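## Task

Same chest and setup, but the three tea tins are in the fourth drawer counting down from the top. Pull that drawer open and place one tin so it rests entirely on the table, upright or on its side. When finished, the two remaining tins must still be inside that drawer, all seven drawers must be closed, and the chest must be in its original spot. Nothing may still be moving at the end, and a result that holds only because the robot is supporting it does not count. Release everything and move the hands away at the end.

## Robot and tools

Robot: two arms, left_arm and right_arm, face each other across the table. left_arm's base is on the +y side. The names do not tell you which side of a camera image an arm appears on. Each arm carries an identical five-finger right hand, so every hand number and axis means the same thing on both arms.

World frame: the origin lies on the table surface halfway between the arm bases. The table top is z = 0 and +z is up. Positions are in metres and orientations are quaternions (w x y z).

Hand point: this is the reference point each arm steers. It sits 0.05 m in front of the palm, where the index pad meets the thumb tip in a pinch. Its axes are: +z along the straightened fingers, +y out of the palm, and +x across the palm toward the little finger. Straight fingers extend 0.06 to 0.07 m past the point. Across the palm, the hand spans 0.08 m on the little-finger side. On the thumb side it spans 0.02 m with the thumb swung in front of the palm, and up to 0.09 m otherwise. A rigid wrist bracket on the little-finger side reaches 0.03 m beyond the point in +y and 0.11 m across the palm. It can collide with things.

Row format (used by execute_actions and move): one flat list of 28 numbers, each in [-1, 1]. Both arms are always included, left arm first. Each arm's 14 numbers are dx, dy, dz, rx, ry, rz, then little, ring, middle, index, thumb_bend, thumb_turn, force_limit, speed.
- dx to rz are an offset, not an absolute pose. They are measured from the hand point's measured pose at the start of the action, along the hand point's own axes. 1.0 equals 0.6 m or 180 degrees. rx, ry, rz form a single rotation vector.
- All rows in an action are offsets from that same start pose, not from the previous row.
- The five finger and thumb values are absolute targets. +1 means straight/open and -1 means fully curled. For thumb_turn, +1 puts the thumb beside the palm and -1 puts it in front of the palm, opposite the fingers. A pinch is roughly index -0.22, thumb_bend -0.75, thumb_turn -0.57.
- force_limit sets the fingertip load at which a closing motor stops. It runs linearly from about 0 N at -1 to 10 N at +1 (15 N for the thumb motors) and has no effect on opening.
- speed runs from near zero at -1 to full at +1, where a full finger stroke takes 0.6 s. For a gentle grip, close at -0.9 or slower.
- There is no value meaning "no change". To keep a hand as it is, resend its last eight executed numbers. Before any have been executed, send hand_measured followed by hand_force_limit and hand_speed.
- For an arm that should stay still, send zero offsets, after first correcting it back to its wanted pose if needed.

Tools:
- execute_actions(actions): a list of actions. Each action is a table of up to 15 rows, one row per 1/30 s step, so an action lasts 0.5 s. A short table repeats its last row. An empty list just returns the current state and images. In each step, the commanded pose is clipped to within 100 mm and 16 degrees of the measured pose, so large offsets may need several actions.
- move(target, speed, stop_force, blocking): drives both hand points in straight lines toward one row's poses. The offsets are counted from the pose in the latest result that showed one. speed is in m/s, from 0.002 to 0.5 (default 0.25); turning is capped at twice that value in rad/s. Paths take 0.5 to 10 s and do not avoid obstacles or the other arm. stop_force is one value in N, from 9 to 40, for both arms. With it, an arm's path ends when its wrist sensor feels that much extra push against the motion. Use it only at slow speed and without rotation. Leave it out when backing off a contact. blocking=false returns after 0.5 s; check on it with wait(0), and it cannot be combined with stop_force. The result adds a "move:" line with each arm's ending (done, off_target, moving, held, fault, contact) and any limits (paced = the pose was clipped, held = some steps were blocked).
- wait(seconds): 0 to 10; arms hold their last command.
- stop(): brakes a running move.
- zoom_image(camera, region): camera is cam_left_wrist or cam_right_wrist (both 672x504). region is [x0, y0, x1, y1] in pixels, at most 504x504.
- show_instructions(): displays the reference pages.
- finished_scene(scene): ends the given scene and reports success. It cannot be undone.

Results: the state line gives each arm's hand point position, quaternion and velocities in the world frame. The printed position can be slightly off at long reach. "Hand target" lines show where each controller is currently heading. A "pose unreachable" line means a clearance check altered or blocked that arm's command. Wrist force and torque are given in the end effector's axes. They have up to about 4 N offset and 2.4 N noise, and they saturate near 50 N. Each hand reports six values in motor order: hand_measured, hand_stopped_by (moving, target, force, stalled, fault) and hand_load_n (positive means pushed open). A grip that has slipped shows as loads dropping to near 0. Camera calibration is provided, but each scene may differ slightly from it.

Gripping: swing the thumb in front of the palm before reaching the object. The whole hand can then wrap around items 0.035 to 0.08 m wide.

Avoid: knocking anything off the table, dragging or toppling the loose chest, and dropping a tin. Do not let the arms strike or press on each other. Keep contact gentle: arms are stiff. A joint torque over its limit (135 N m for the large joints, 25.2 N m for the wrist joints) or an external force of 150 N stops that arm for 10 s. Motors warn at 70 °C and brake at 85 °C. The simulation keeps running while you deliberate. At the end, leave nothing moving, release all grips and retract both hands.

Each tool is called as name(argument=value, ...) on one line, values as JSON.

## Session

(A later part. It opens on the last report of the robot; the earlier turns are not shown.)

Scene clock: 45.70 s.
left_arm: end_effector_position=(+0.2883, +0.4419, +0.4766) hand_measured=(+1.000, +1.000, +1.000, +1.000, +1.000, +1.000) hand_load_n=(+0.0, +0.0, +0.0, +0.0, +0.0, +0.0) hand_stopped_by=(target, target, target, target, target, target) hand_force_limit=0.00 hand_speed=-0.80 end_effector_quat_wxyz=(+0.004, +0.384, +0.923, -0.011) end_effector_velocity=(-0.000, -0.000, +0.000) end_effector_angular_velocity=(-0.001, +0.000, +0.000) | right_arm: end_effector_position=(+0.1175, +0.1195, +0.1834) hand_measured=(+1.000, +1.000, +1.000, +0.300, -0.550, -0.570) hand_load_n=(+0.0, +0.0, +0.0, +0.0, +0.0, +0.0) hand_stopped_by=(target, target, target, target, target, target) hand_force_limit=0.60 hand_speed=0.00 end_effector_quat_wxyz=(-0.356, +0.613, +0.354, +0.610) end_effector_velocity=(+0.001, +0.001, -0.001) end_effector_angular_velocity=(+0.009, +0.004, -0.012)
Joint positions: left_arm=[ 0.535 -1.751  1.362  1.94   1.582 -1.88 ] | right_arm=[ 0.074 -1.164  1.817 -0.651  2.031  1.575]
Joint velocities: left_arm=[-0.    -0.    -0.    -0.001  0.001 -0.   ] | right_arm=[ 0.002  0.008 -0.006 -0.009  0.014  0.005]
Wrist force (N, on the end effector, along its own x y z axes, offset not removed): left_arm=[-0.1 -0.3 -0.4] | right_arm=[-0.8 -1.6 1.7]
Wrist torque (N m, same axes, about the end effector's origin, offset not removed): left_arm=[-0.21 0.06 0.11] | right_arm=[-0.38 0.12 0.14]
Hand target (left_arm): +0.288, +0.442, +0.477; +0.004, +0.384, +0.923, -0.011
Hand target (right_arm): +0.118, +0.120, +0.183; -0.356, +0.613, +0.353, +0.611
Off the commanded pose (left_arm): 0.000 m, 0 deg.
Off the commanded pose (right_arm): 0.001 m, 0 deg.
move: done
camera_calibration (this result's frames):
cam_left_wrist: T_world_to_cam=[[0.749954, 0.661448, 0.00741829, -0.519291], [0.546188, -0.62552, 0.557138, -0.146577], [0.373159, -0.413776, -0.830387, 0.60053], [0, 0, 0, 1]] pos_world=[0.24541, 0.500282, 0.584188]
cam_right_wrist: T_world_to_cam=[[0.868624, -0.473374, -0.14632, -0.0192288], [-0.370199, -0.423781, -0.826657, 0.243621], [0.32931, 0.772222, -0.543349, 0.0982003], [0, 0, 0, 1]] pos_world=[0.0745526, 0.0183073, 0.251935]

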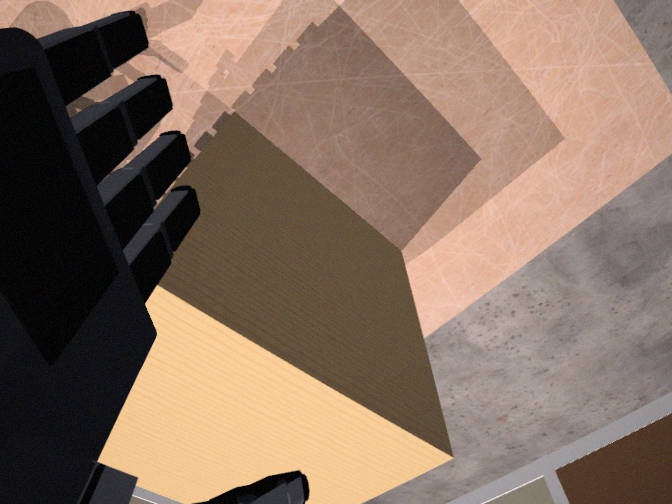

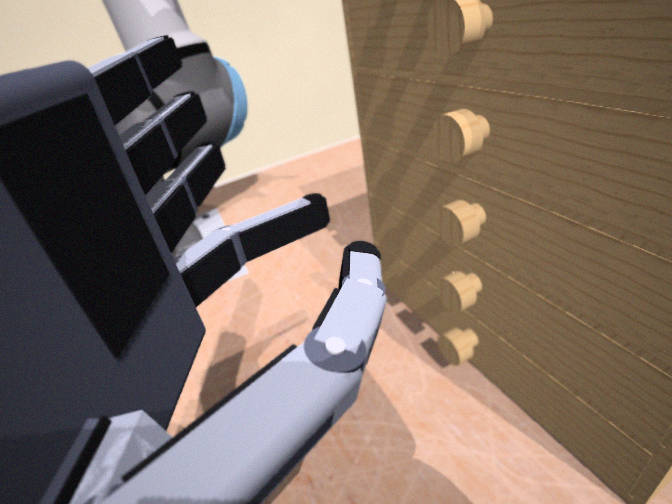

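move(target=[0,0,0,0,0,0,1,1,1,1,1,1,0,-0.8, -0.005,0.027,0.128,0,0,0,1,1,1,0.3,-0.12,-0.57,0.6,0], speed=0.15)

move(target=[0,0,0,0,0,0,1,1,1,1,1,1,0,-0.8, 0,0.068,0.039,0,0,0,1,1,1,0.3,-0.12,-0.57,0.6,0], speed=0.03)

Scene clock: 47.00 s.
left_arm: end_effector_position=(+0.2883, +0.4419, +0.4766) hand_measured=(+1.000, +1.000, +1.000, +1.000, +1.000, +1.000) hand_load_n=(+0.0, +0.0, +0.0, +0.0, +0.0, +0.0) hand_stopped_by=(target, target, target, target, target, target) hand_force_limit=0.00 hand_speed=-0.80 end_effector_quat_wxyz=(+0.004, +0.384, +0.923, -0.011) end_effector_velocity=(-0.000, +0.001, +0.000) end_effector_angular_velocity=(-0.002, -0.001, +0.000) | right_arm: end_effector_position=(+0.1696, +0.1779, +0.1802) hand_measured=(+1.000, +1.000, +1.000, +0.300, -0.120, -0.570) hand_load_n=(+0.0, +0.0, +0.0, +0.0, +0.0, +0.0) hand_stopped_by=(target, target, target, target, target, target) hand_force_limit=0.60 hand_speed=0.00 end_effector_quat_wxyz=(-0.356, +0.613, +0.354, +0.611) end_effector_velocity=(+0.001, +0.002, +0.000) end_effector_angular_velocity=(+0.001, +0.000, +0.000)
Joint positions: left_arm=[ 0.535 -1.751  1.362  1.94   1.582 -1.88 ] | right_arm=[-0.016 -1.06   1.662 -0.6    1.941  1.575]
Joint velocities: left_arm=[ 0.    -0.002  0.    -0.    -0.    -0.   ] | right_arm=[-0.002  0.004 -0.007  0.002 -0.002  0.001]
Wrist force (N, on the end effector, along its own x y z axes, offset not removed): left_arm=[1.1 0.7 0.6] | right_arm=[0.3 -2.4 2.0]
Wrist torque (N m, same axes, about the end effector's origin, offset not removed): left_arm=[-0.03 -0.06 0.19] | right_arm=[-0.54 -0.12 0.12]
Hand target (left_arm): +0.288, +0.442, +0.477; +0.004, +0.384, +0.923, -0.011
Hand target (right_arm): +0.170, +0.178, +0.180; -0.356, +0.613, +0.354, +0.611
Off the commanded pose (left_arm): 0.000 m, 0 deg.
Off the commanded pose (right_arm): 0.000 m, 0 deg.
move: done
camera_calibration (this result's frames):
cam_left_wrist: T_world_to_cam=[[0.749954, 0.661449, 0.00741833, -0.519291], [0.546189, -0.62552, 0.557138, -0.146577], [0.373159, -0.413776, -0.830387, 0.60053], [0, 0, 0, 1]] pos_world=[0.24541, 0.500282, 0.584188]
cam_right_wrist: T_world_to_cam=[[0.868681, -0.473358, -0.146034, -0.0373486], [-0.369917, -0.423784, -0.826782, 0.284937], [0.329477, 0.77223, -0.543236, 0.0342006], [0, 0, 0, 1]] pos_world=[0.126579, 0.0766615, 0.248705]

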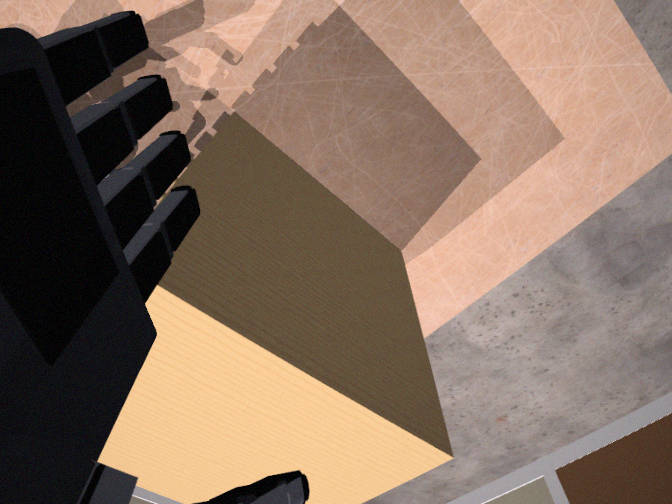

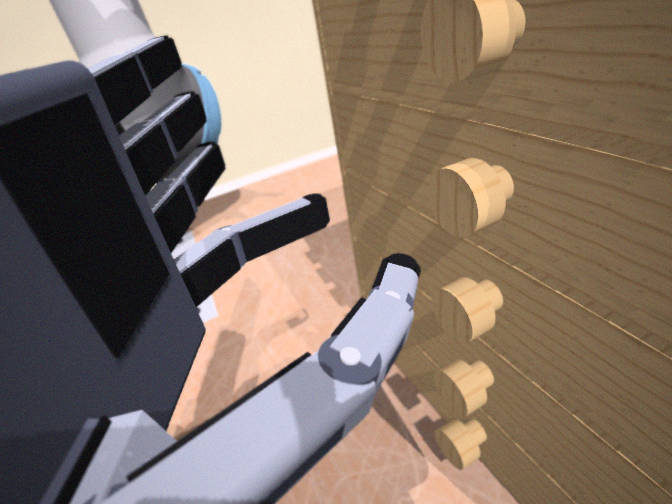

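Scene clock: 48.93 s.
left_arm: end_effector_position=(+0.2883, +0.4419, +0.4766) hand_measured=(+1.000, +1.000, +1.000, +1.000, +1.000, +1.000) hand_load_n=(+0.0, +0.0, +0.0, +0.0, +0.0, +0.0) hand_stopped_by=(target, target, target, target, target, target) hand_force_limit=0.00 hand_speed=-0.80 end_effector_quat_wxyz=(+0.004, +0.384, +0.923, -0.011) end_effector_velocity=(+0.000, -0.000, -0.000) end_effector_angular_velocity=(+0.001, +0.000, +0.000) | right_arm: end_effector_position=(+0.2162, +0.1780, +0.1801) hand_measured=(+1.000, +1.000, +1.000, +0.300, -0.120, -0.570) hand_load_n=(+0.0, +0.0, +0.0, +0.0, -0.5, +3.0) hand_stopped_by=(target, target, target, target, target, target) hand_force_limit=0.60 hand_speed=0.00 end_effector_quat_wxyz=(-0.356, +0.613, +0.354, +0.611) end_effector_velocity=(+0.003, +0.001, +0.001) end_effector_angular_velocity=(+0.000, -0.000, +0.001)
Joint positions: left_arm=[ 0.535 -1.751  1.362  1.94   1.582 -1.88 ] | right_arm=[-0.103 -1.065  1.67  -0.604  1.854  1.574]
Joint velocities: left_arm=[-0.     0.001  0.    -0.    -0.    -0.   ] | right_arm=[-0.005  0.    -0.002  0.002 -0.006 -0.   ]
Wrist force (N, on the end effector, along its own x y z axes, offset not removed): left_arm=[-0.2 -0.5 -1.3] | right_arm=[-1.4 -14.6 -15.1]
Wrist torque (N m, same axes, about the end effector's origin, offset not removed): left_arm=[-0.10 0.14 0.06] | right_arm=[-1.10 -0.13 0.13]
Hand target (left_arm): +0.288, +0.442, +0.477; +0.004, +0.384, +0.923, -0.011
Hand target (right_arm): +0.217, +0.178, +0.180; -0.355, +0.613, +0.354, +0.611
Off the commanded pose (left_arm): 0.000 m, 0 deg.
Off the commanded pose (right_arm): 0.000 m, 0 deg.
move: done
camera_calibration (this result's frames):
cam_left_wrist: T_world_to_cam=[[0.749954, 0.661449, 0.00741837, -0.519291], [0.546189, -0.62552, 0.557138, -0.146577], [0.373159, -0.413776, -0.830387, 0.60053], [0, 0, 0, 1]] pos_world=[0.24541, 0.500282, 0.584188]
cam_right_wrist: T_world_to_cam=[[0.868804, -0.47321, -0.145782, -0.0779217], [-0.369607, -0.423853, -0.826885, 0.302111], [0.3295, 0.772283, -0.543147, 0.0187128], [0, 0, 0, 1]] pos_world=[0.173195, 0.0767257, 0.248615]

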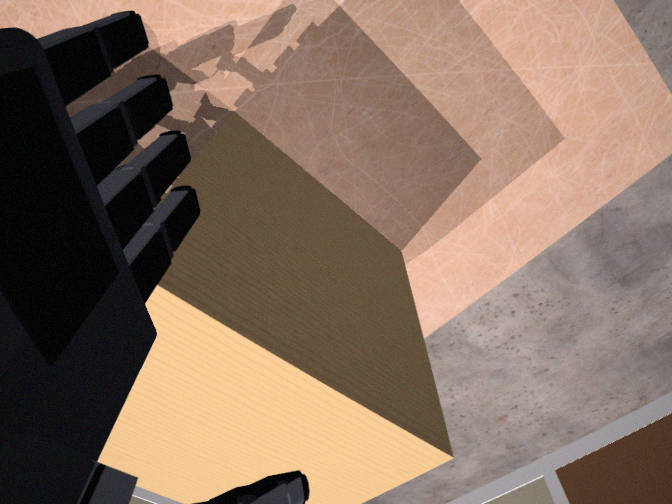

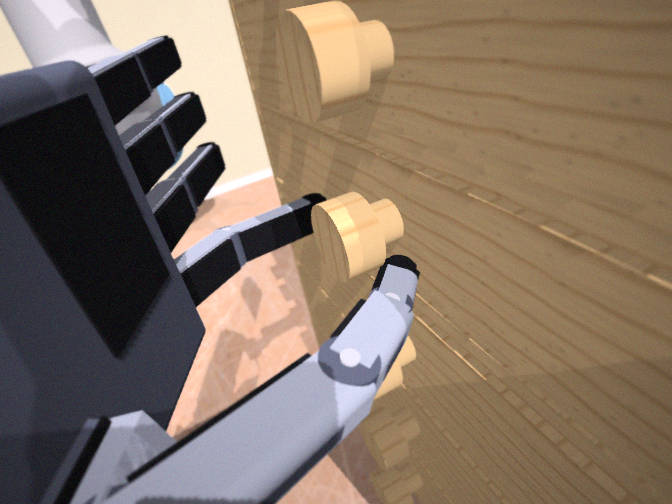

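move(target=[0,0,0,0,0,0,1,1,1,1,1,1,0,-0.8, 0,-0.004,-0.003,0,0,0,1,1,1,-0.35,-0.85,-0.57,0.6,-0.5], speed=0.01)

move(target=[0,0,0,0,0,0,1,1,1,1,1,1,0,-0.8, 0,-0.245,-0.142,0,0,0,1,1,1,-0.35,-0.85,-0.57,0.6,-0.5], speed=0.05)

Scene clock: 50.03 s.
left_arm: end_effector_position=(+0.2883, +0.4419, +0.4766) hand_measured=(+1.000, +1.000, +1.000, +1.000, +1.000, +1.000) hand_load_n=(+0.0, +0.0, +0.0, +0.0, +0.0, +0.0) hand_stopped_by=(target, target, target, target, target, target) hand_force_limit=0.00 hand_speed=-0.80 end_effector_quat_wxyz=(+0.004, +0.384, +0.923, -0.011) end_effector_velocity=(+0.000, +0.000, -0.000) end_effector_angular_velocity=(+0.001, -0.000, +0.000) | right_arm: end_effector_position=(+0.2132, +0.1776, +0.1801) hand_measured=(+1.000, +1.000, +1.000, -0.212, -0.254, -0.570) hand_load_n=(+0.0, +0.0, +0.0, +11.5, +9.5, +3.0) hand_stopped_by=(target, target, target, force, force, target) hand_force_limit=0.60 hand_speed=-0.50 end_effector_quat_wxyz=(-0.356, +0.613, +0.354, +0.611) end_effector_velocity=(-0.001, -0.000, -0.001) end_effector_angular_velocity=(-0.001, +0.000, +0.001)
Joint positions: left_arm=[ 0.535 -1.751  1.362  1.94   1.582 -1.88 ] | right_arm=[-0.097 -1.066  1.671 -0.604  1.86   1.574]
Joint velocities: left_arm=[-0.     0.     0.001 -0.    -0.001 -0.   ] | right_arm=[ 0.001  0.     0.002 -0.001  0.    -0.   ]
Wrist force (N, on the end effector, along its own x y z axes, offset not removed): left_arm=[0.7 -0.3 -0.6] | right_arm=[-5.5 1.4 3.0]
Wrist torque (N m, same axes, about the end effector's origin, offset not removed): left_arm=[-0.20 -0.08 0.16] | right_arm=[-0.44 -0.13 0.18]
Hand target (left_arm): +0.288, +0.442, +0.477; +0.004, +0.384, +0.923, -0.011
Hand target (right_arm): +0.213, +0.178, +0.180; -0.356, +0.613, +0.354, +0.611
Off the commanded pose (left_arm): 0.000 m, 0 deg.
Off the commanded pose (right_arm): 0.000 m, 0 deg.
move: done
camera_calibration (this result's frames):
cam_left_wrist: T_world_to_cam=[[0.749954, 0.661449, 0.00741818, -0.519291], [0.546189, -0.62552, 0.557138, -0.146577], [0.373159, -0.413776, -0.830387, 0.60053], [0, 0, 0, 1]] pos_world=[0.24541, 0.500282, 0.584188]
cam_right_wrist: T_world_to_cam=[[0.868808, -0.473204, -0.145778, -0.0755419], [-0.369596, -0.423845, -0.826894, 0.300877], [0.329502, 0.772291, -0.543135, 0.0199606], [0, 0, 0, 1]] pos_world=[0.170257, 0.0763632, 0.248622]

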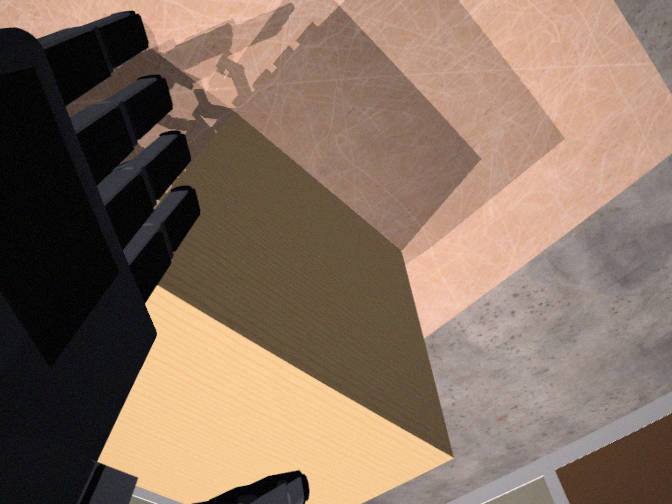

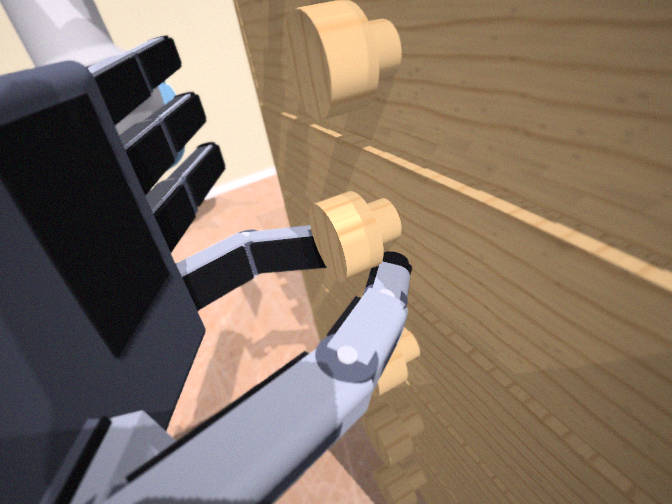

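Scene clock: 53.87 s.
left_arm: end_effector_position=(+0.2883, +0.4419, +0.4766) hand_measured=(+1.000, +1.000, +1.000, +1.000, +1.000, +1.000) hand_load_n=(+0.0, +0.0, +0.0, +0.0, +0.0, +0.0) hand_stopped_by=(target, target, target, target, target, target) hand_force_limit=0.00 hand_speed=-0.80 end_effector_quat_wxyz=(+0.004, +0.384, +0.923, -0.011) end_effector_velocity=(-0.000, -0.000, -0.000) end_effector_angular_velocity=(+0.001, +0.002, -0.000) | right_arm: end_effector_position=(+0.0435, +0.1766, +0.1805) hand_measured=(+1.000, +1.000, +1.000, -0.212, -0.254, -0.570) hand_load_n=(+0.0, +0.0, +0.0, +8.5, +6.0, +0.5) hand_stopped_by=(target, target, target, force, force, target) hand_force_limit=0.60 hand_speed=-0.50 end_effector_quat_wxyz=(-0.356, +0.613, +0.354, +0.610) end_effector_velocity=(-0.002, +0.000, +0.000) end_effector_angular_velocity=(+0.000, +0.000, -0.000)
Joint positions: left_arm=[ 0.535 -1.751  1.362  1.94   1.582 -1.88 ] | right_arm=[ 0.216 -1.01   1.578 -0.565  2.173  1.576]
Joint velocities: left_arm=[0.    0.001 0.001 0.    0.001 0.   ] | right_arm=[ 0.004  0.002 -0.004  0.002  0.005  0.   ]
Wrist force (N, on the end effector, along its own x y z axes, offset not removed): left_arm=[-1.2 0.9 1.0] | right_arm=[-1.4 -1.6 1.7]
Wrist torque (N m, same axes, about the end effector's origin, offset not removed): left_arm=[-0.18 0.20 0.10] | right_arm=[-0.53 -0.10 0.14]
Hand target (left_arm): +0.288, +0.442, +0.477; +0.004, +0.384, +0.923, -0.011
Hand target (right_arm): +0.043, +0.177, +0.180; -0.356, +0.613, +0.354, +0.610
Off the commanded pose (left_arm): 0.000 m, 0 deg.
Off the commanded pose (right_arm): 0.000 m, 0 deg.
move: done
camera_calibration (this result's frames):
cam_left_wrist: T_world_to_cam=[[0.749954, 0.661448, 0.00741833, -0.519291], [0.546188, -0.62552, 0.557138, -0.146577], [0.373159, -0.413776, -0.830387, 0.60053], [0, 0, 0, 1]] pos_world=[0.24541, 0.500282, 0.584188]
cam_right_wrist: T_world_to_cam=[[0.868685, -0.473152, -0.146678, 0.0716259], [-0.370393, -0.423787, -0.826567, 0.238002], [0.328931, 0.772355, -0.543389, 0.0769006], [0, 0, 0, 1]] pos_world=[0.000638958, 0.0753574, 0.249017]

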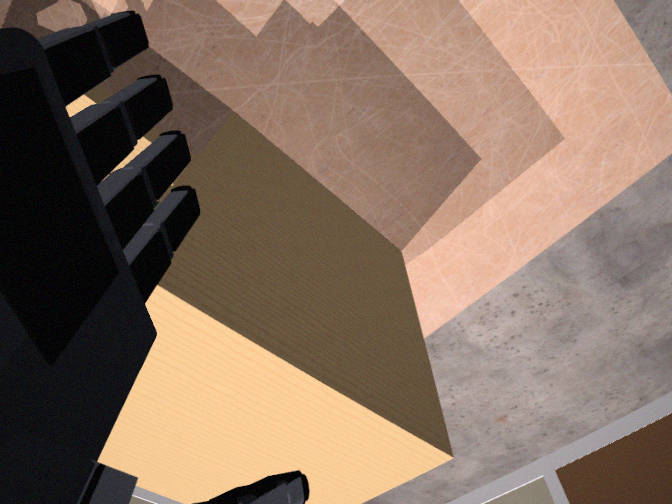

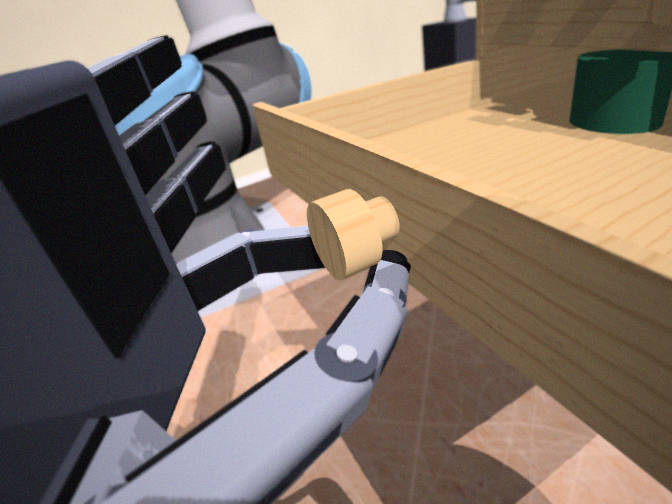

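move(target=[0,0,0,0,0,0,1,1,1,1,1,1,0,-0.8, 0,-0.116,-0.067,0.05,0,0,1,1,1,-0.4,-0.85,-0.57,0.7,-0.5], speed=0.04)

Scene clock: 56.40 s.
left_arm: end_effector_position=(+0.2883, +0.4419, +0.4766) hand_measured=(+1.000, +1.000, +1.000, +1.000, +1.000, +1.000) hand_load_n=(+0.0, +0.0, +0.0, +0.0, +0.0, +0.0) hand_stopped_by=(target, target, target, target, target, target) hand_force_limit=0.00 hand_speed=-0.80 end_effector_quat_wxyz=(+0.004, +0.384, +0.923, -0.011) end_effector_velocity=(-0.000, +0.000, -0.000) end_effector_angular_velocity=(+0.001, +0.001, +0.000) | right_arm: end_effector_position=(-0.0366, +0.1762, +0.1807) hand_measured=(+1.000, +1.000, +1.000, -0.212, -0.258, -0.570) hand_load_n=(+0.0, +0.0, +0.0, +7.5, +2.5, -1.5) hand_stopped_by=(target, target, target, force, force, target) hand_force_limit=0.70 hand_speed=-0.50 end_effector_quat_wxyz=(-0.403, +0.583, +0.401, +0.581) end_effector_velocity=(-0.003, +0.000, +0.000) end_effector_angular_velocity=(+0.000, +0.000, +0.005)
Joint positions: left_arm=[ 0.535 -1.751  1.362  1.94   1.582 -1.88 ] | right_arm=[ 0.309 -1.024  1.6   -0.574  2.11   1.576]
Joint velocities: left_arm=[ 0.     0.     0.     0.001  0.    -0.   ] | right_arm=[ 0.003 -0.     0.    -0.001 -0.002  0.   ]
Wrist force (N, on the end effector, along its own x y z axes, offset not removed): left_arm=[-1.3 -0.5 0.4] | right_arm=[-1.3 -2.0 1.2]
Wrist torque (N m, same axes, about the end effector's origin, offset not removed): left_arm=[-0.36 0.15 0.01] | right_arm=[-0.65 -0.16 0.15]
Hand target (left_arm): +0.288, +0.442, +0.477; +0.004, +0.384, +0.923, -0.011
Hand target (right_arm): -0.037, +0.176, +0.181; -0.403, +0.583, +0.401, +0.580
Off the commanded pose (left_arm): 0.000 m, 0 deg.
Off the commanded pose (right_arm): 0.000 m, 0 deg.
move: done
camera_calibration (this result's frames):
cam_left_wrist: T_world_to_cam=[[0.749954, 0.661449, 0.00741825, -0.519291], [0.546189, -0.62552, 0.557138, -0.146577], [0.373159, -0.413776, -0.830387, 0.60053], [0, 0, 0, 1]] pos_world=[0.24541, 0.500282, 0.584188]
cam_right_wrist: T_world_to_cam=[[0.931747, -0.331935, -0.147194, 0.118576], [-0.300158, -0.475975, -0.826652, 0.220164], [0.204334, 0.814412, -0.543121, 0.0916539], [0, 0, 0, 1]] pos_world=[-0.0631273, 0.0695083, 0.249232]

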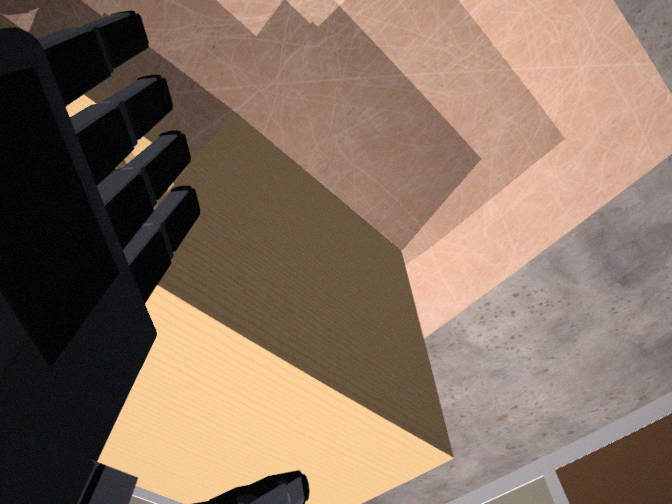

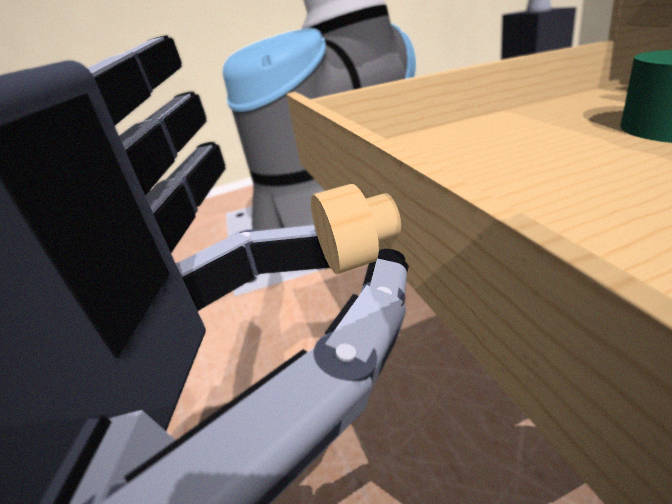

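move(target=[0,0,0,0,0,0,-1,-1,-1,0.65,0.6,-1,0.9,0, 0,0,0,0,0,0,1,1,1,0.6,0.2,-0.57,0.6,0])

move(target=[0,0,0,0,0,0,-1,-1,-1,0.65,0.6,-1,0.9,0, 0,-0.052,-0.053,0,0,0,1,1,1,0.6,0.2,-0.57,0.6,0], speed=0.06)

move(target=[-0.042,-0.412,0.195,0,0,0.25,-1,-1,-1,0.65,0.6,-1,0.9,0, 0,0,-0.35,0,0,0,1,1,1,0.6,0.2,-0.57,0.6,0])

Scene clock: 58.33 s.
left_arm: end_effector_position=(+0.2883, +0.4419, +0.4766) hand_measured=(-1.000, -1.000, -1.000, +0.650, +0.600, -1.000) hand_load_n=(+0.0, +0.0, +0.0, +0.0, +0.0, +0.0) hand_stopped_by=(target, target, target, target, target, target) hand_force_limit=0.90 hand_speed=0.00 end_effector_quat_wxyz=(+0.004, +0.384, +0.923, -0.011) end_effector_velocity=(+0.000, -0.000, -0.001) end_effector_angular_velocity=(+0.002, +0.001, -0.000) | right_arm: end_effector_position=(-0.0366, +0.1762, +0.1807) hand_measured=(+1.000, +1.000, +1.000, +0.600, +0.198, -0.570) hand_load_n=(+0.0, +0.0, +0.0, +0.0, -0.5, +2.0) hand_stopped_by=(target, target, target, target, target, target) hand_force_limit=0.60 hand_speed=0.00 end_effector_quat_wxyz=(-0.403, +0.583, +0.401, +0.581) end_effector_velocity=(-0.000, +0.000, +0.001) end_effector_angular_velocity=(+0.002, +0.000, +0.001)
Joint positions: left_arm=[ 0.535 -1.751  1.362  1.94   1.582 -1.88 ] | right_arm=[ 0.309 -1.024  1.6   -0.574  2.11   1.576]
Joint velocities: left_arm=[-0.     0.002  0.001 -0.    -0.     0.   ] | right_arm=[ 0.    -0.001 -0.001 -0.001 -0.    -0.   ]
Wrist force (N, on the end effector, along its own x y z axes, offset not removed): left_arm=[-0.3 -0.5 0.0] | right_arm=[-0.5 -3.1 1.8]
Wrist torque (N m, same axes, about the end effector's origin, offset not removed): left_arm=[-0.23 0.18 0.14] | right_arm=[-0.49 -0.17 0.27]
Hand target (left_arm): +0.288, +0.442, +0.477; +0.004, +0.384, +0.923, -0.011
Hand target (right_arm): -0.037, +0.176, +0.181; -0.403, +0.583, +0.401, +0.581
Off the commanded pose (left_arm): 0.000 m, 0 deg.
Off the commanded pose (right_arm): 0.000 m, 0 deg.
move: done
camera_calibration (this result's frames):
cam_left_wrist: T_world_to_cam=[[0.749954, 0.661449, 0.00741809, -0.519291], [0.546189, -0.62552, 0.557138, -0.146577], [0.373159, -0.413776, -0.830387, 0.60053], [0, 0, 0, 1]] pos_world=[0.24541, 0.500282, 0.584188]
cam_right_wrist: T_world_to_cam=[[0.931745, -0.33193, -0.147217, 0.118581], [-0.300168, -0.475946, -0.826665, 0.220168], [0.204328, 0.814431, -0.543095, 0.0916508], [0, 0, 0, 1]] pos_world=[-0.0631265, 0.0695051, 0.249237]

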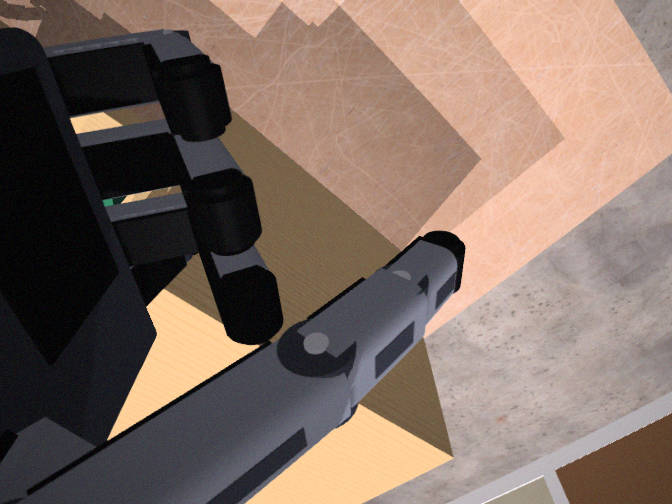

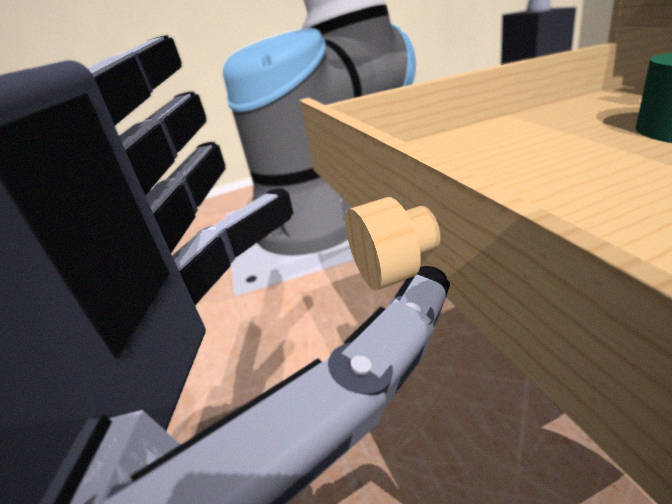

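Scene clock: 59.53 s.
left_arm: end_effector_position=(+0.2883, +0.4419, +0.4766) hand_measured=(-1.000, -1.000, -1.000, +0.650, +0.600, -1.000) hand_load_n=(+0.0, +0.0, +0.0, +0.0, +0.0, +0.0) hand_stopped_by=(target, target, target, target, target, target) hand_force_limit=0.90 hand_speed=0.00 end_effector_quat_wxyz=(+0.004, +0.384, +0.923, -0.011) end_effector_velocity=(+0.001, -0.000, -0.000) end_effector_angular_velocity=(+0.003, -0.002, +0.000) | right_arm: end_effector_position=(-0.0768, +0.1577, +0.1808) hand_measured=(+1.000, +1.000, +1.000, +0.600, +0.200, -0.570) hand_load_n=(+0.0, +0.0, +0.0, +0.0, +0.0, +0.0) hand_stopped_by=(target, target, target, target, target, target) hand_force_limit=0.60 hand_speed=0.00 end_effector_quat_wxyz=(-0.403, +0.583, +0.401, +0.581) end_effector_velocity=(-0.002, -0.001, +0.000) end_effector_angular_velocity=(+0.001, +0.000, -0.001)
Joint positions: left_arm=[ 0.535 -1.751  1.362  1.94   1.582 -1.88 ] | right_arm=[ 0.388 -1.022  1.596 -0.572  2.188  1.577]
Joint velocities: left_arm=[ 0.     0.002 -0.    -0.    -0.003 -0.   ] | right_arm=[ 0.003  0.001 -0.001  0.     0.004  0.   ]
Wrist force (N, on the end effector, along its own x y z axes, offset not removed): left_arm=[0.1 -0.5 0.4] | right_arm=[-1.1 -2.5 3.4]
Wrist torque (N m, same axes, about the end effector's origin, offset not removed): left_arm=[-0.31 0.07 0.05] | right_arm=[-0.63 0.09 0.04]
Hand target (left_arm): +0.288, +0.442, +0.477; +0.004, +0.384, +0.923, -0.011
Hand target (right_arm): -0.077, +0.158, +0.181; -0.403, +0.583, +0.401, +0.581
Off the commanded pose (left_arm): 0.000 m, 0 deg.
Off the commanded pose (right_arm): 0.000 m, 0 deg.
move: done
camera_calibration (this result's frames):
cam_left_wrist: T_world_to_cam=[[0.749953, 0.661449, 0.00741819, -0.519291], [0.546189, -0.625519, 0.557138, -0.146578], [0.373159, -0.413776, -0.830386, 0.60053], [0, 0, 0, 1]] pos_world=[0.24541, 0.500282, 0.584188]
cam_right_wrist: T_world_to_cam=[[0.931718, -0.331911, -0.147431, 0.149963], [-0.300359, -0.475993, -0.826568, 0.19935], [0.204171, 0.814411, -0.543184, 0.115056], [0, 0, 0, 1]] pos_world=[-0.103338, 0.0509607, 0.249382]

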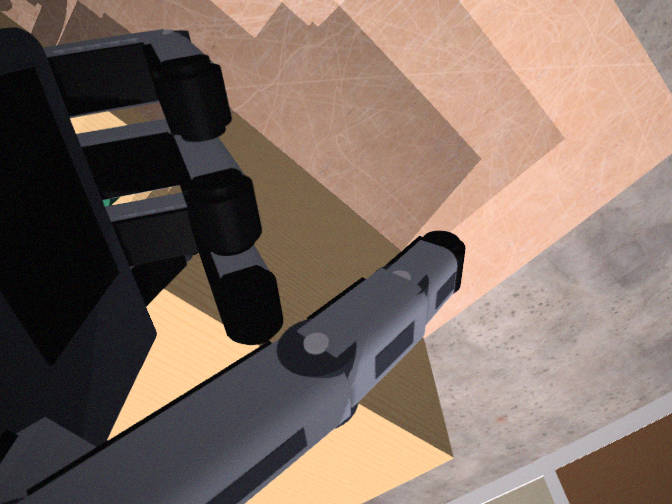

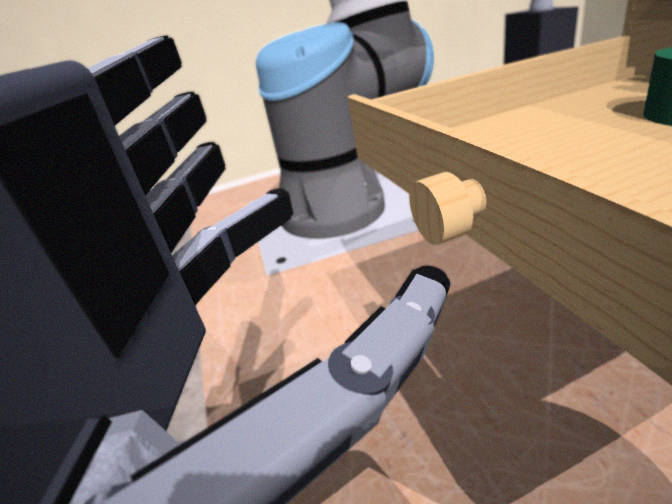

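Scene clock: 61.77 s.
left_arm: end_effector_position=(+0.1303, +0.2475, +0.3642) hand_measured=(-1.000, -1.000, -1.000, +0.650, +0.600, -1.000) hand_load_n=(+0.0, +0.0, +0.0, +0.0, +0.0, +0.0) hand_stopped_by=(target, target, target, target, target, target) hand_force_limit=0.90 hand_speed=0.00 end_effector_quat_wxyz=(+0.007, +0.708, +0.706, -0.010) end_effector_velocity=(-0.001, -0.002, -0.001) end_effector_angular_velocity=(+0.000, -0.000, -0.006) | right_arm: end_effector_position=(-0.0974, +0.1039, +0.1808) hand_measured=(+1.000, +1.000, +1.000, +0.600, +0.200, -0.570) hand_load_n=(+0.0, +0.0, +0.0, +0.0, +0.0, +0.0) hand_stopped_by=(target, target, target, target, target, target) hand_force_limit=0.60 hand_speed=0.00 end_effector_quat_wxyz=(-0.403, +0.584, +0.401, +0.580) end_effector_velocity=(+0.000, -0.000, -0.000) end_effector_angular_velocity=(-0.001, -0.000, -0.001)
Joint positions: left_arm=[-0.289 -1.749  1.658  1.638  1.566 -1.92 ] | right_arm=[ 0.453 -1.094  1.714 -0.617  2.254  1.578]
Joint velocities: left_arm=[-0.002  0.004  0.    -0.004  0.     0.004] | right_arm=[0.    0.    0.    0.001 0.001 0.   ]
Wrist force (N, on the end effector, along its own x y z axes, offset not removed): left_arm=[0.4 0.4 0.9] | right_arm=[-1.1 -3.3 3.5]
Wrist torque (N m, same axes, about the end effector's origin, offset not removed): left_arm=[-0.15 0.02 0.24] | right_arm=[-0.70 0.02 0.04]
Hand target (left_arm): +0.130, +0.247, +0.364; +0.007, +0.708, +0.706, -0.010
Hand target (right_arm): -0.097, +0.104, +0.181; -0.403, +0.584, +0.401, +0.580
Off the commanded pose (left_arm): 0.000 m, 0 deg.
Off the commanded pose (right_arm): 0.152 m, 0 deg; position clipped at the last step of the last action.
move: held (right_arm); limits=paced,held; held on 47 of 67 steps (right_arm), including the last (right_arm)
pose unreachable (right arm): on one or more control steps of this call, first in action 0 (counted from 0), this arm could not follow its commanded pose, so it was not sent that pose on those steps. On the call's last step it was still not sent that pose. It may still have moved: this result reports where it is.
cause: the commanded pose would bring two parts of the arm too close to each other (joints 4 (wrist 1) to 6 (wrist 3) lie between them).
camera_calibration (this result's frames):
cam_left_wrist: T_world_to_cam=[[0.997864, -0.0615677, 0.0218217, -0.129976], [-0.0631528, -0.823972, 0.5631, 0.00711457], [-0.0166883, -0.563275, -0.826101, 0.572061], [0, 0, 0, 1]] pos_world=[0.139695, 0.320088, 0.47141]
cam_right_wrist: T_world_to_cam=[[0.931575, -0.332147, -0.147803, 0.151361], [-0.300951, -0.476487, -0.826068, 0.167394], [0.20395, 0.814026, -0.543844, 0.163169], [0, 0, 0, 1]] pos_world=[-0.123905, -0.00278889, 0.249389]

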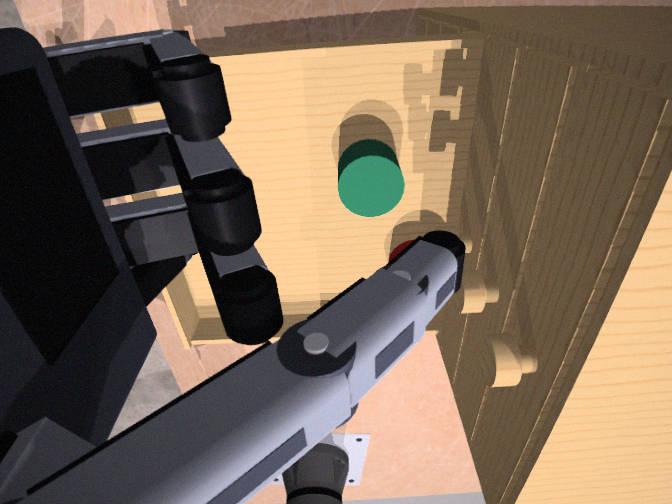

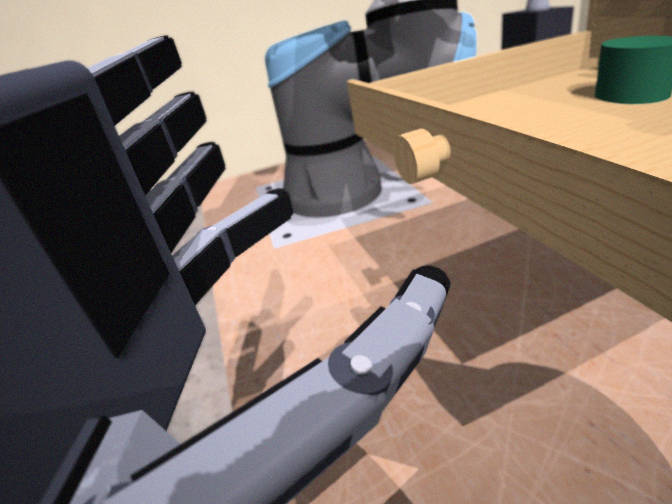

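move(target=[-0.06,-0.03,-0.03,0,0,0.417,-1,-1,-1,0.65,0.6,-1,0.9,0, 0,0,0,0,0,0,1,1,1,0.6,0.2,-0.57,0.6,0])

move(target=[0,0,0,0,0,0.417,-1,-1,-1,0.65,0.6,-1,0.9,0, 0,0,0,0,0,0,1,1,1,0.6,0.2,-0.57,0.6,0])

Scene clock: 65.57 s.
left_arm: end_effector_position=(+0.1123, +0.2121, +0.3832) hand_measured=(-1.000, -1.000, -1.000, +0.650, +0.600, -1.000) hand_load_n=(+0.0, +0.0, +0.0, +0.0, +0.0, +0.0) hand_stopped_by=(target, target, target, target, target, target) hand_force_limit=0.90 hand_speed=0.00 end_effector_quat_wxyz=(+0.012, +0.992, +0.129, -0.003) end_effector_velocity=(-0.000, -0.000, +0.000) end_effector_angular_velocity=(-0.001, +0.003, -0.014) | right_arm: end_effector_position=(-0.0974, +0.1039, +0.1808) hand_measured=(+1.000, +1.000, +1.000, +0.600, +0.200, -0.570) hand_load_n=(+0.0, +0.0, +0.0, +0.0, +0.0, +0.0) hand_stopped_by=(target, target, target, target, target, target) hand_force_limit=0.60 hand_speed=0.00 end_effector_quat_wxyz=(-0.403, +0.584, +0.401, +0.580) end_effector_velocity=(-0.000, +0.000, -0.000) end_effector_angular_velocity=(+0.000, +0.000, +0.001)
Joint positions: left_arm=[-0.046 -1.697  1.569  1.675  1.57  -0.369] | right_arm=[ 0.453 -1.094  1.714 -0.617  2.254  1.578]
Joint velocities: left_arm=[ 0.007  0.003 -0.003 -0.001  0.004  0.021] | right_arm=[-0.     0.    -0.    -0.    -0.001  0.   ]
Wrist force (N, on the end effector, along its own x y z axes, offset not removed): left_arm=[0.0 0.2 -0.9] | right_arm=[0.2 -2.6 2.2]
Wrist torque (N m, same axes, about the end effector's origin, offset not removed): left_arm=[-0.03 0.08 0.19] | right_arm=[-0.49 -0.12 0.13]
Hand target (left_arm): +0.112, +0.212, +0.383; +0.012, +0.992, +0.128, -0.003
Hand target (right_arm): -0.097, +0.104, +0.181; -0.403, +0.584, +0.401, +0.580
Off the commanded pose (left_arm): 0.000 m, 0 deg.
Off the commanded pose (right_arm): 0.000 m, 0 deg.
move: done
camera_calibration (this result's frames):
cam_left_wrist: T_world_to_cam=[[0.198925, -0.978905, 0.0466235, 0.160114], [-0.82419, -0.141367, 0.548385, -0.0876001], [-0.530226, -0.147514, -0.834925, 0.540264], [0, 0, 0, 1]] pos_world=[0.182412, 0.224049, 0.491653]
cam_right_wrist: T_world_to_cam=[[0.931575, -0.332148, -0.147803, 0.151361], [-0.300952, -0.476487, -0.826068, 0.167394], [0.20395, 0.814026, -0.543844, 0.163169], [0, 0, 0, 1]] pos_world=[-0.123905, -0.00278884, 0.249389]

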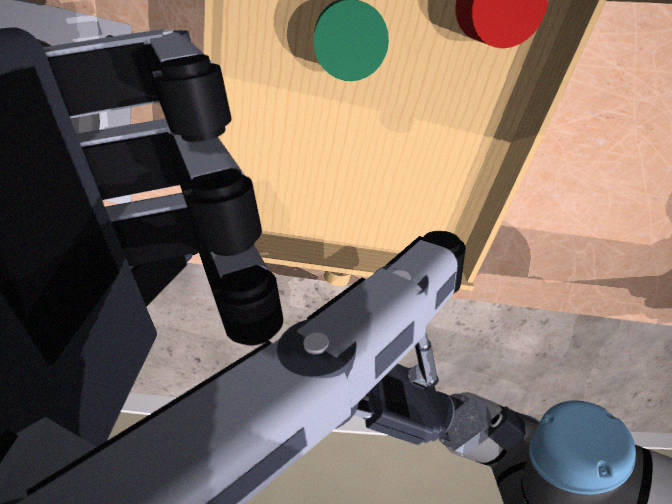

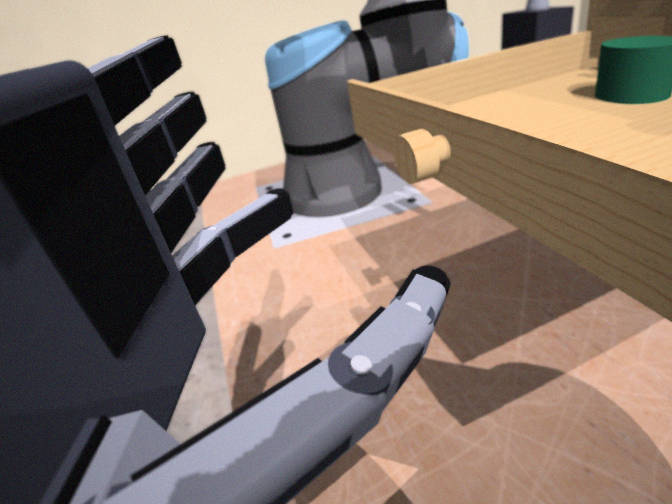

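Scene clock: 68.73 s.
left_arm: end_effector_position=(+0.1122, +0.2120, +0.3831) hand_measured=(-1.000, -1.000, -1.000, +0.650, +0.600, -1.000) hand_load_n=(+0.0, +0.0, +0.0, +0.0, +0.0, +0.0) hand_stopped_by=(target, target, target, target, target, target) hand_force_limit=0.90 hand_speed=0.00 end_effector_quat_wxyz=(+0.011, +0.866, -0.501, +0.005) end_effector_velocity=(+0.000, +0.000, +0.000) end_effector_angular_velocity=(+0.000, +0.001, -0.016) | right_arm: end_effector_position=(-0.0974, +0.1039, +0.1808) hand_measured=(+1.000, +1.000, +1.000, +0.600, +0.200, -0.570) hand_load_n=(+0.0, +0.0, +0.0, +0.0, +0.0, +0.0) hand_stopped_by=(target, target, target, target, target, target) hand_force_limit=0.60 hand_speed=0.00 end_effector_quat_wxyz=(-0.403, +0.584, +0.401, +0.580) end_effector_velocity=(-0.000, +0.000, +0.000) end_effector_angular_velocity=(+0.002, +0.001, +0.001)
Joint positions: left_arm=[ 0.146 -1.49   1.364  1.673  1.574  1.132] | right_arm=[ 0.453 -1.094  1.714 -0.617  2.254  1.578]
Joint velocities: left_arm=[ 0.001  0.002 -0.003  0.001  0.001  0.017] | right_arm=[-0.    -0.    -0.    -0.001 -0.001  0.   ]
Wrist force (N, on the end effector, along its own x y z axes, offset not removed): left_arm=[-0.5 0.5 -0.3] | right_arm=[-1.0 -1.9 3.4]
Wrist torque (N m, same axes, about the end effector's origin, offset not removed): left_arm=[-0.07 0.15 0.12] | right_arm=[-0.41 0.07 0.11]
Hand target (left_arm): +0.112, +0.212, +0.383; +0.011, +0.865, -0.502, +0.005
Hand target (right_arm): -0.097, +0.104, +0.181; -0.403, +0.584, +0.401, +0.580
Off the commanded pose (left_arm): 0.000 m, 0 deg.
Off the commanded pose (right_arm): 0.000 m, 0 deg.
move: done
camera_calibration (this result's frames):
cam_left_wrist: T_world_to_cam=[[-0.894472, -0.445719, 0.0354142, 0.174039], [-0.362734, 0.76968, 0.525373, -0.323716], [-0.261426, 0.457085, -0.850135, 0.387607], [0, 0, 0, 1]] pos_world=[0.139581, 0.149561, 0.493427]
cam_right_wrist: T_world_to_cam=[[0.931575, -0.332147, -0.147802, 0.151361], [-0.300951, -0.476487, -0.826068, 0.167394], [0.20395, 0.814026, -0.543844, 0.163169], [0, 0, 0, 1]] pos_world=[-0.123905, -0.00278878, 0.249389]

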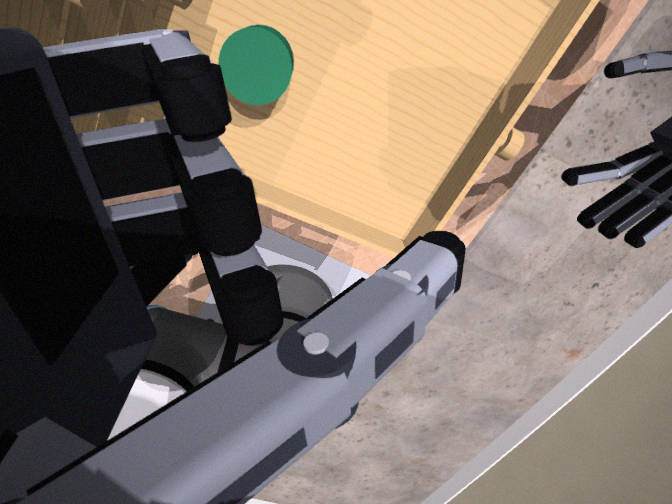

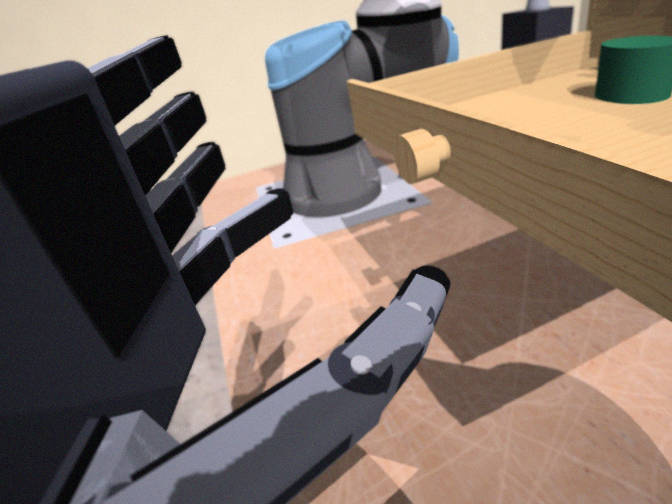

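move(target=[0.055,-0.042,0.205,0.233,0,0,-1,-1,-1,0.65,0.6,-1,0.9,0, 0,0,0,0,0,0,1,1,1,0.6,0.2,-0.57,0.6,0], speed=0.12)

Scene clock: 81.50 s.
left_arm: end_effector_position=(+0.1379, +0.2011, +0.2976) hand_measured=(-1.000, -1.000, -1.000, +0.650, +0.600, -1.000) hand_load_n=(-0.5, +0.0, +0.0, +0.0, +0.0, +0.0) hand_stopped_by=(target, target, target, target, target, target) hand_force_limit=0.90 hand_speed=0.00 end_effector_quat_wxyz=(-0.219, +0.837, -0.484, +0.132) end_effector_velocity=(+0.000, +0.000, -0.000) end_effector_angular_velocity=(+0.000, -0.001, -0.001) | right_arm: end_effector_position=(-0.0974, +0.1039, +0.1808) hand_measured=(+1.000, +1.000, +1.000, +0.600, +0.200, -0.570) hand_load_n=(+0.0, +0.0, +0.0, +0.0, +0.0, +0.0) hand_stopped_by=(target, target, target, target, target, target) hand_force_limit=0.60 hand_speed=0.00 end_effector_quat_wxyz=(-0.403, +0.584, +0.401, +0.580) end_effector_velocity=(+0.000, -0.000, -0.001) end_effector_angular_velocity=(-0.001, -0.000, +0.000)
Joint positions: left_arm=[-0.101 -1.374  1.547  1.737  1.173  0.814] | right_arm=[ 0.453 -1.094  1.714 -0.617  2.254  1.578]
Joint velocities: left_arm=[-0.    -0.     0.001 -0.    -0.001  0.   ] | right_arm=[-0.     0.     0.001  0.    -0.     0.   ]
Wrist force (N, on the end effector, along its own x y z axes, offset not removed): left_arm=[-11.2 8.8 -32.7] | right_arm=[-0.4 -0.9 2.6]
Wrist torque (N m, same axes, about the end effector's origin, offset not removed): left_arm=[1.98 2.72 -0.09] | right_arm=[-0.28 -0.06 0.17]
Hand target (left_arm): +0.138, +0.201, +0.298; -0.219, +0.837, -0.484, +0.132
Hand target (right_arm): -0.097, +0.104, +0.181; -0.403, +0.584, +0.401, +0.580
Off the commanded pose (left_arm): 0.040 m, 12 deg.
Off the commanded pose (right_arm): 0.000 m, 0 deg.
FORCE FAULT: contact force on the left arm reached its limit, and that arm stopped for 10 seconds. The contact can be on any part of that arm, not only on its tool. That time counts as 18 of the actions that you can send in this scene. That arm's remaining commands of this call were not run. That arm holds still and accepts commands again. Move the arm away from the contact; if what it grips holds it there, let go first. Pushing or pulling that hard again can fault the arm again.
move: fault (left_arm)
camera_calibration (this result's frames):
cam_left_wrist: T_world_to_cam=[[-0.79011, -0.390228, -0.472702, 0.320865], [-0.604473, 0.623954, 0.495272, -0.189475], [0.101676, 0.677055, -0.728874, 0.196319], [0, 0, 0, 1]] pos_world=[0.119026, 0.110515, 0.388608]
cam_right_wrist: T_world_to_cam=[[0.931575, -0.332147, -0.147802, 0.151361], [-0.300951, -0.476487, -0.826068, 0.167394], [0.20395, 0.814026, -0.543844, 0.163169], [0, 0, 0, 1]] pos_world=[-0.123905, -0.00278881, 0.249389]

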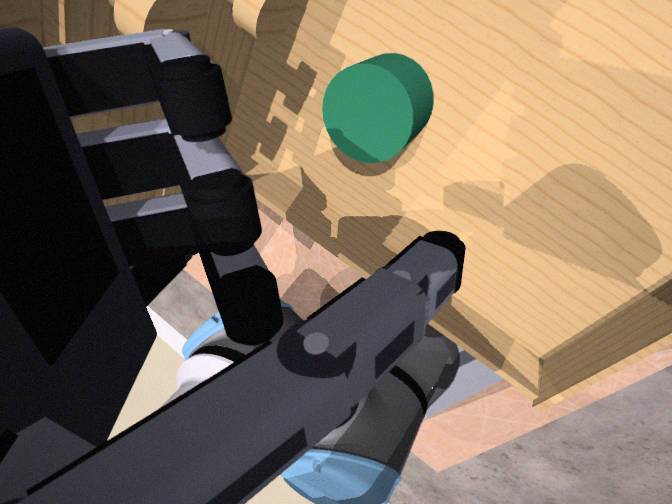

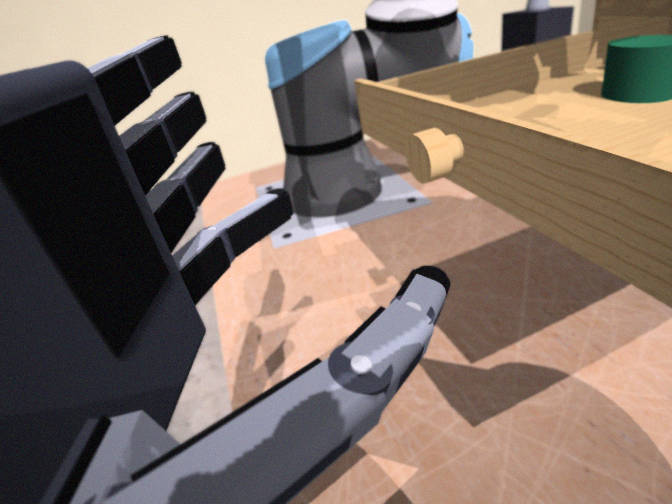

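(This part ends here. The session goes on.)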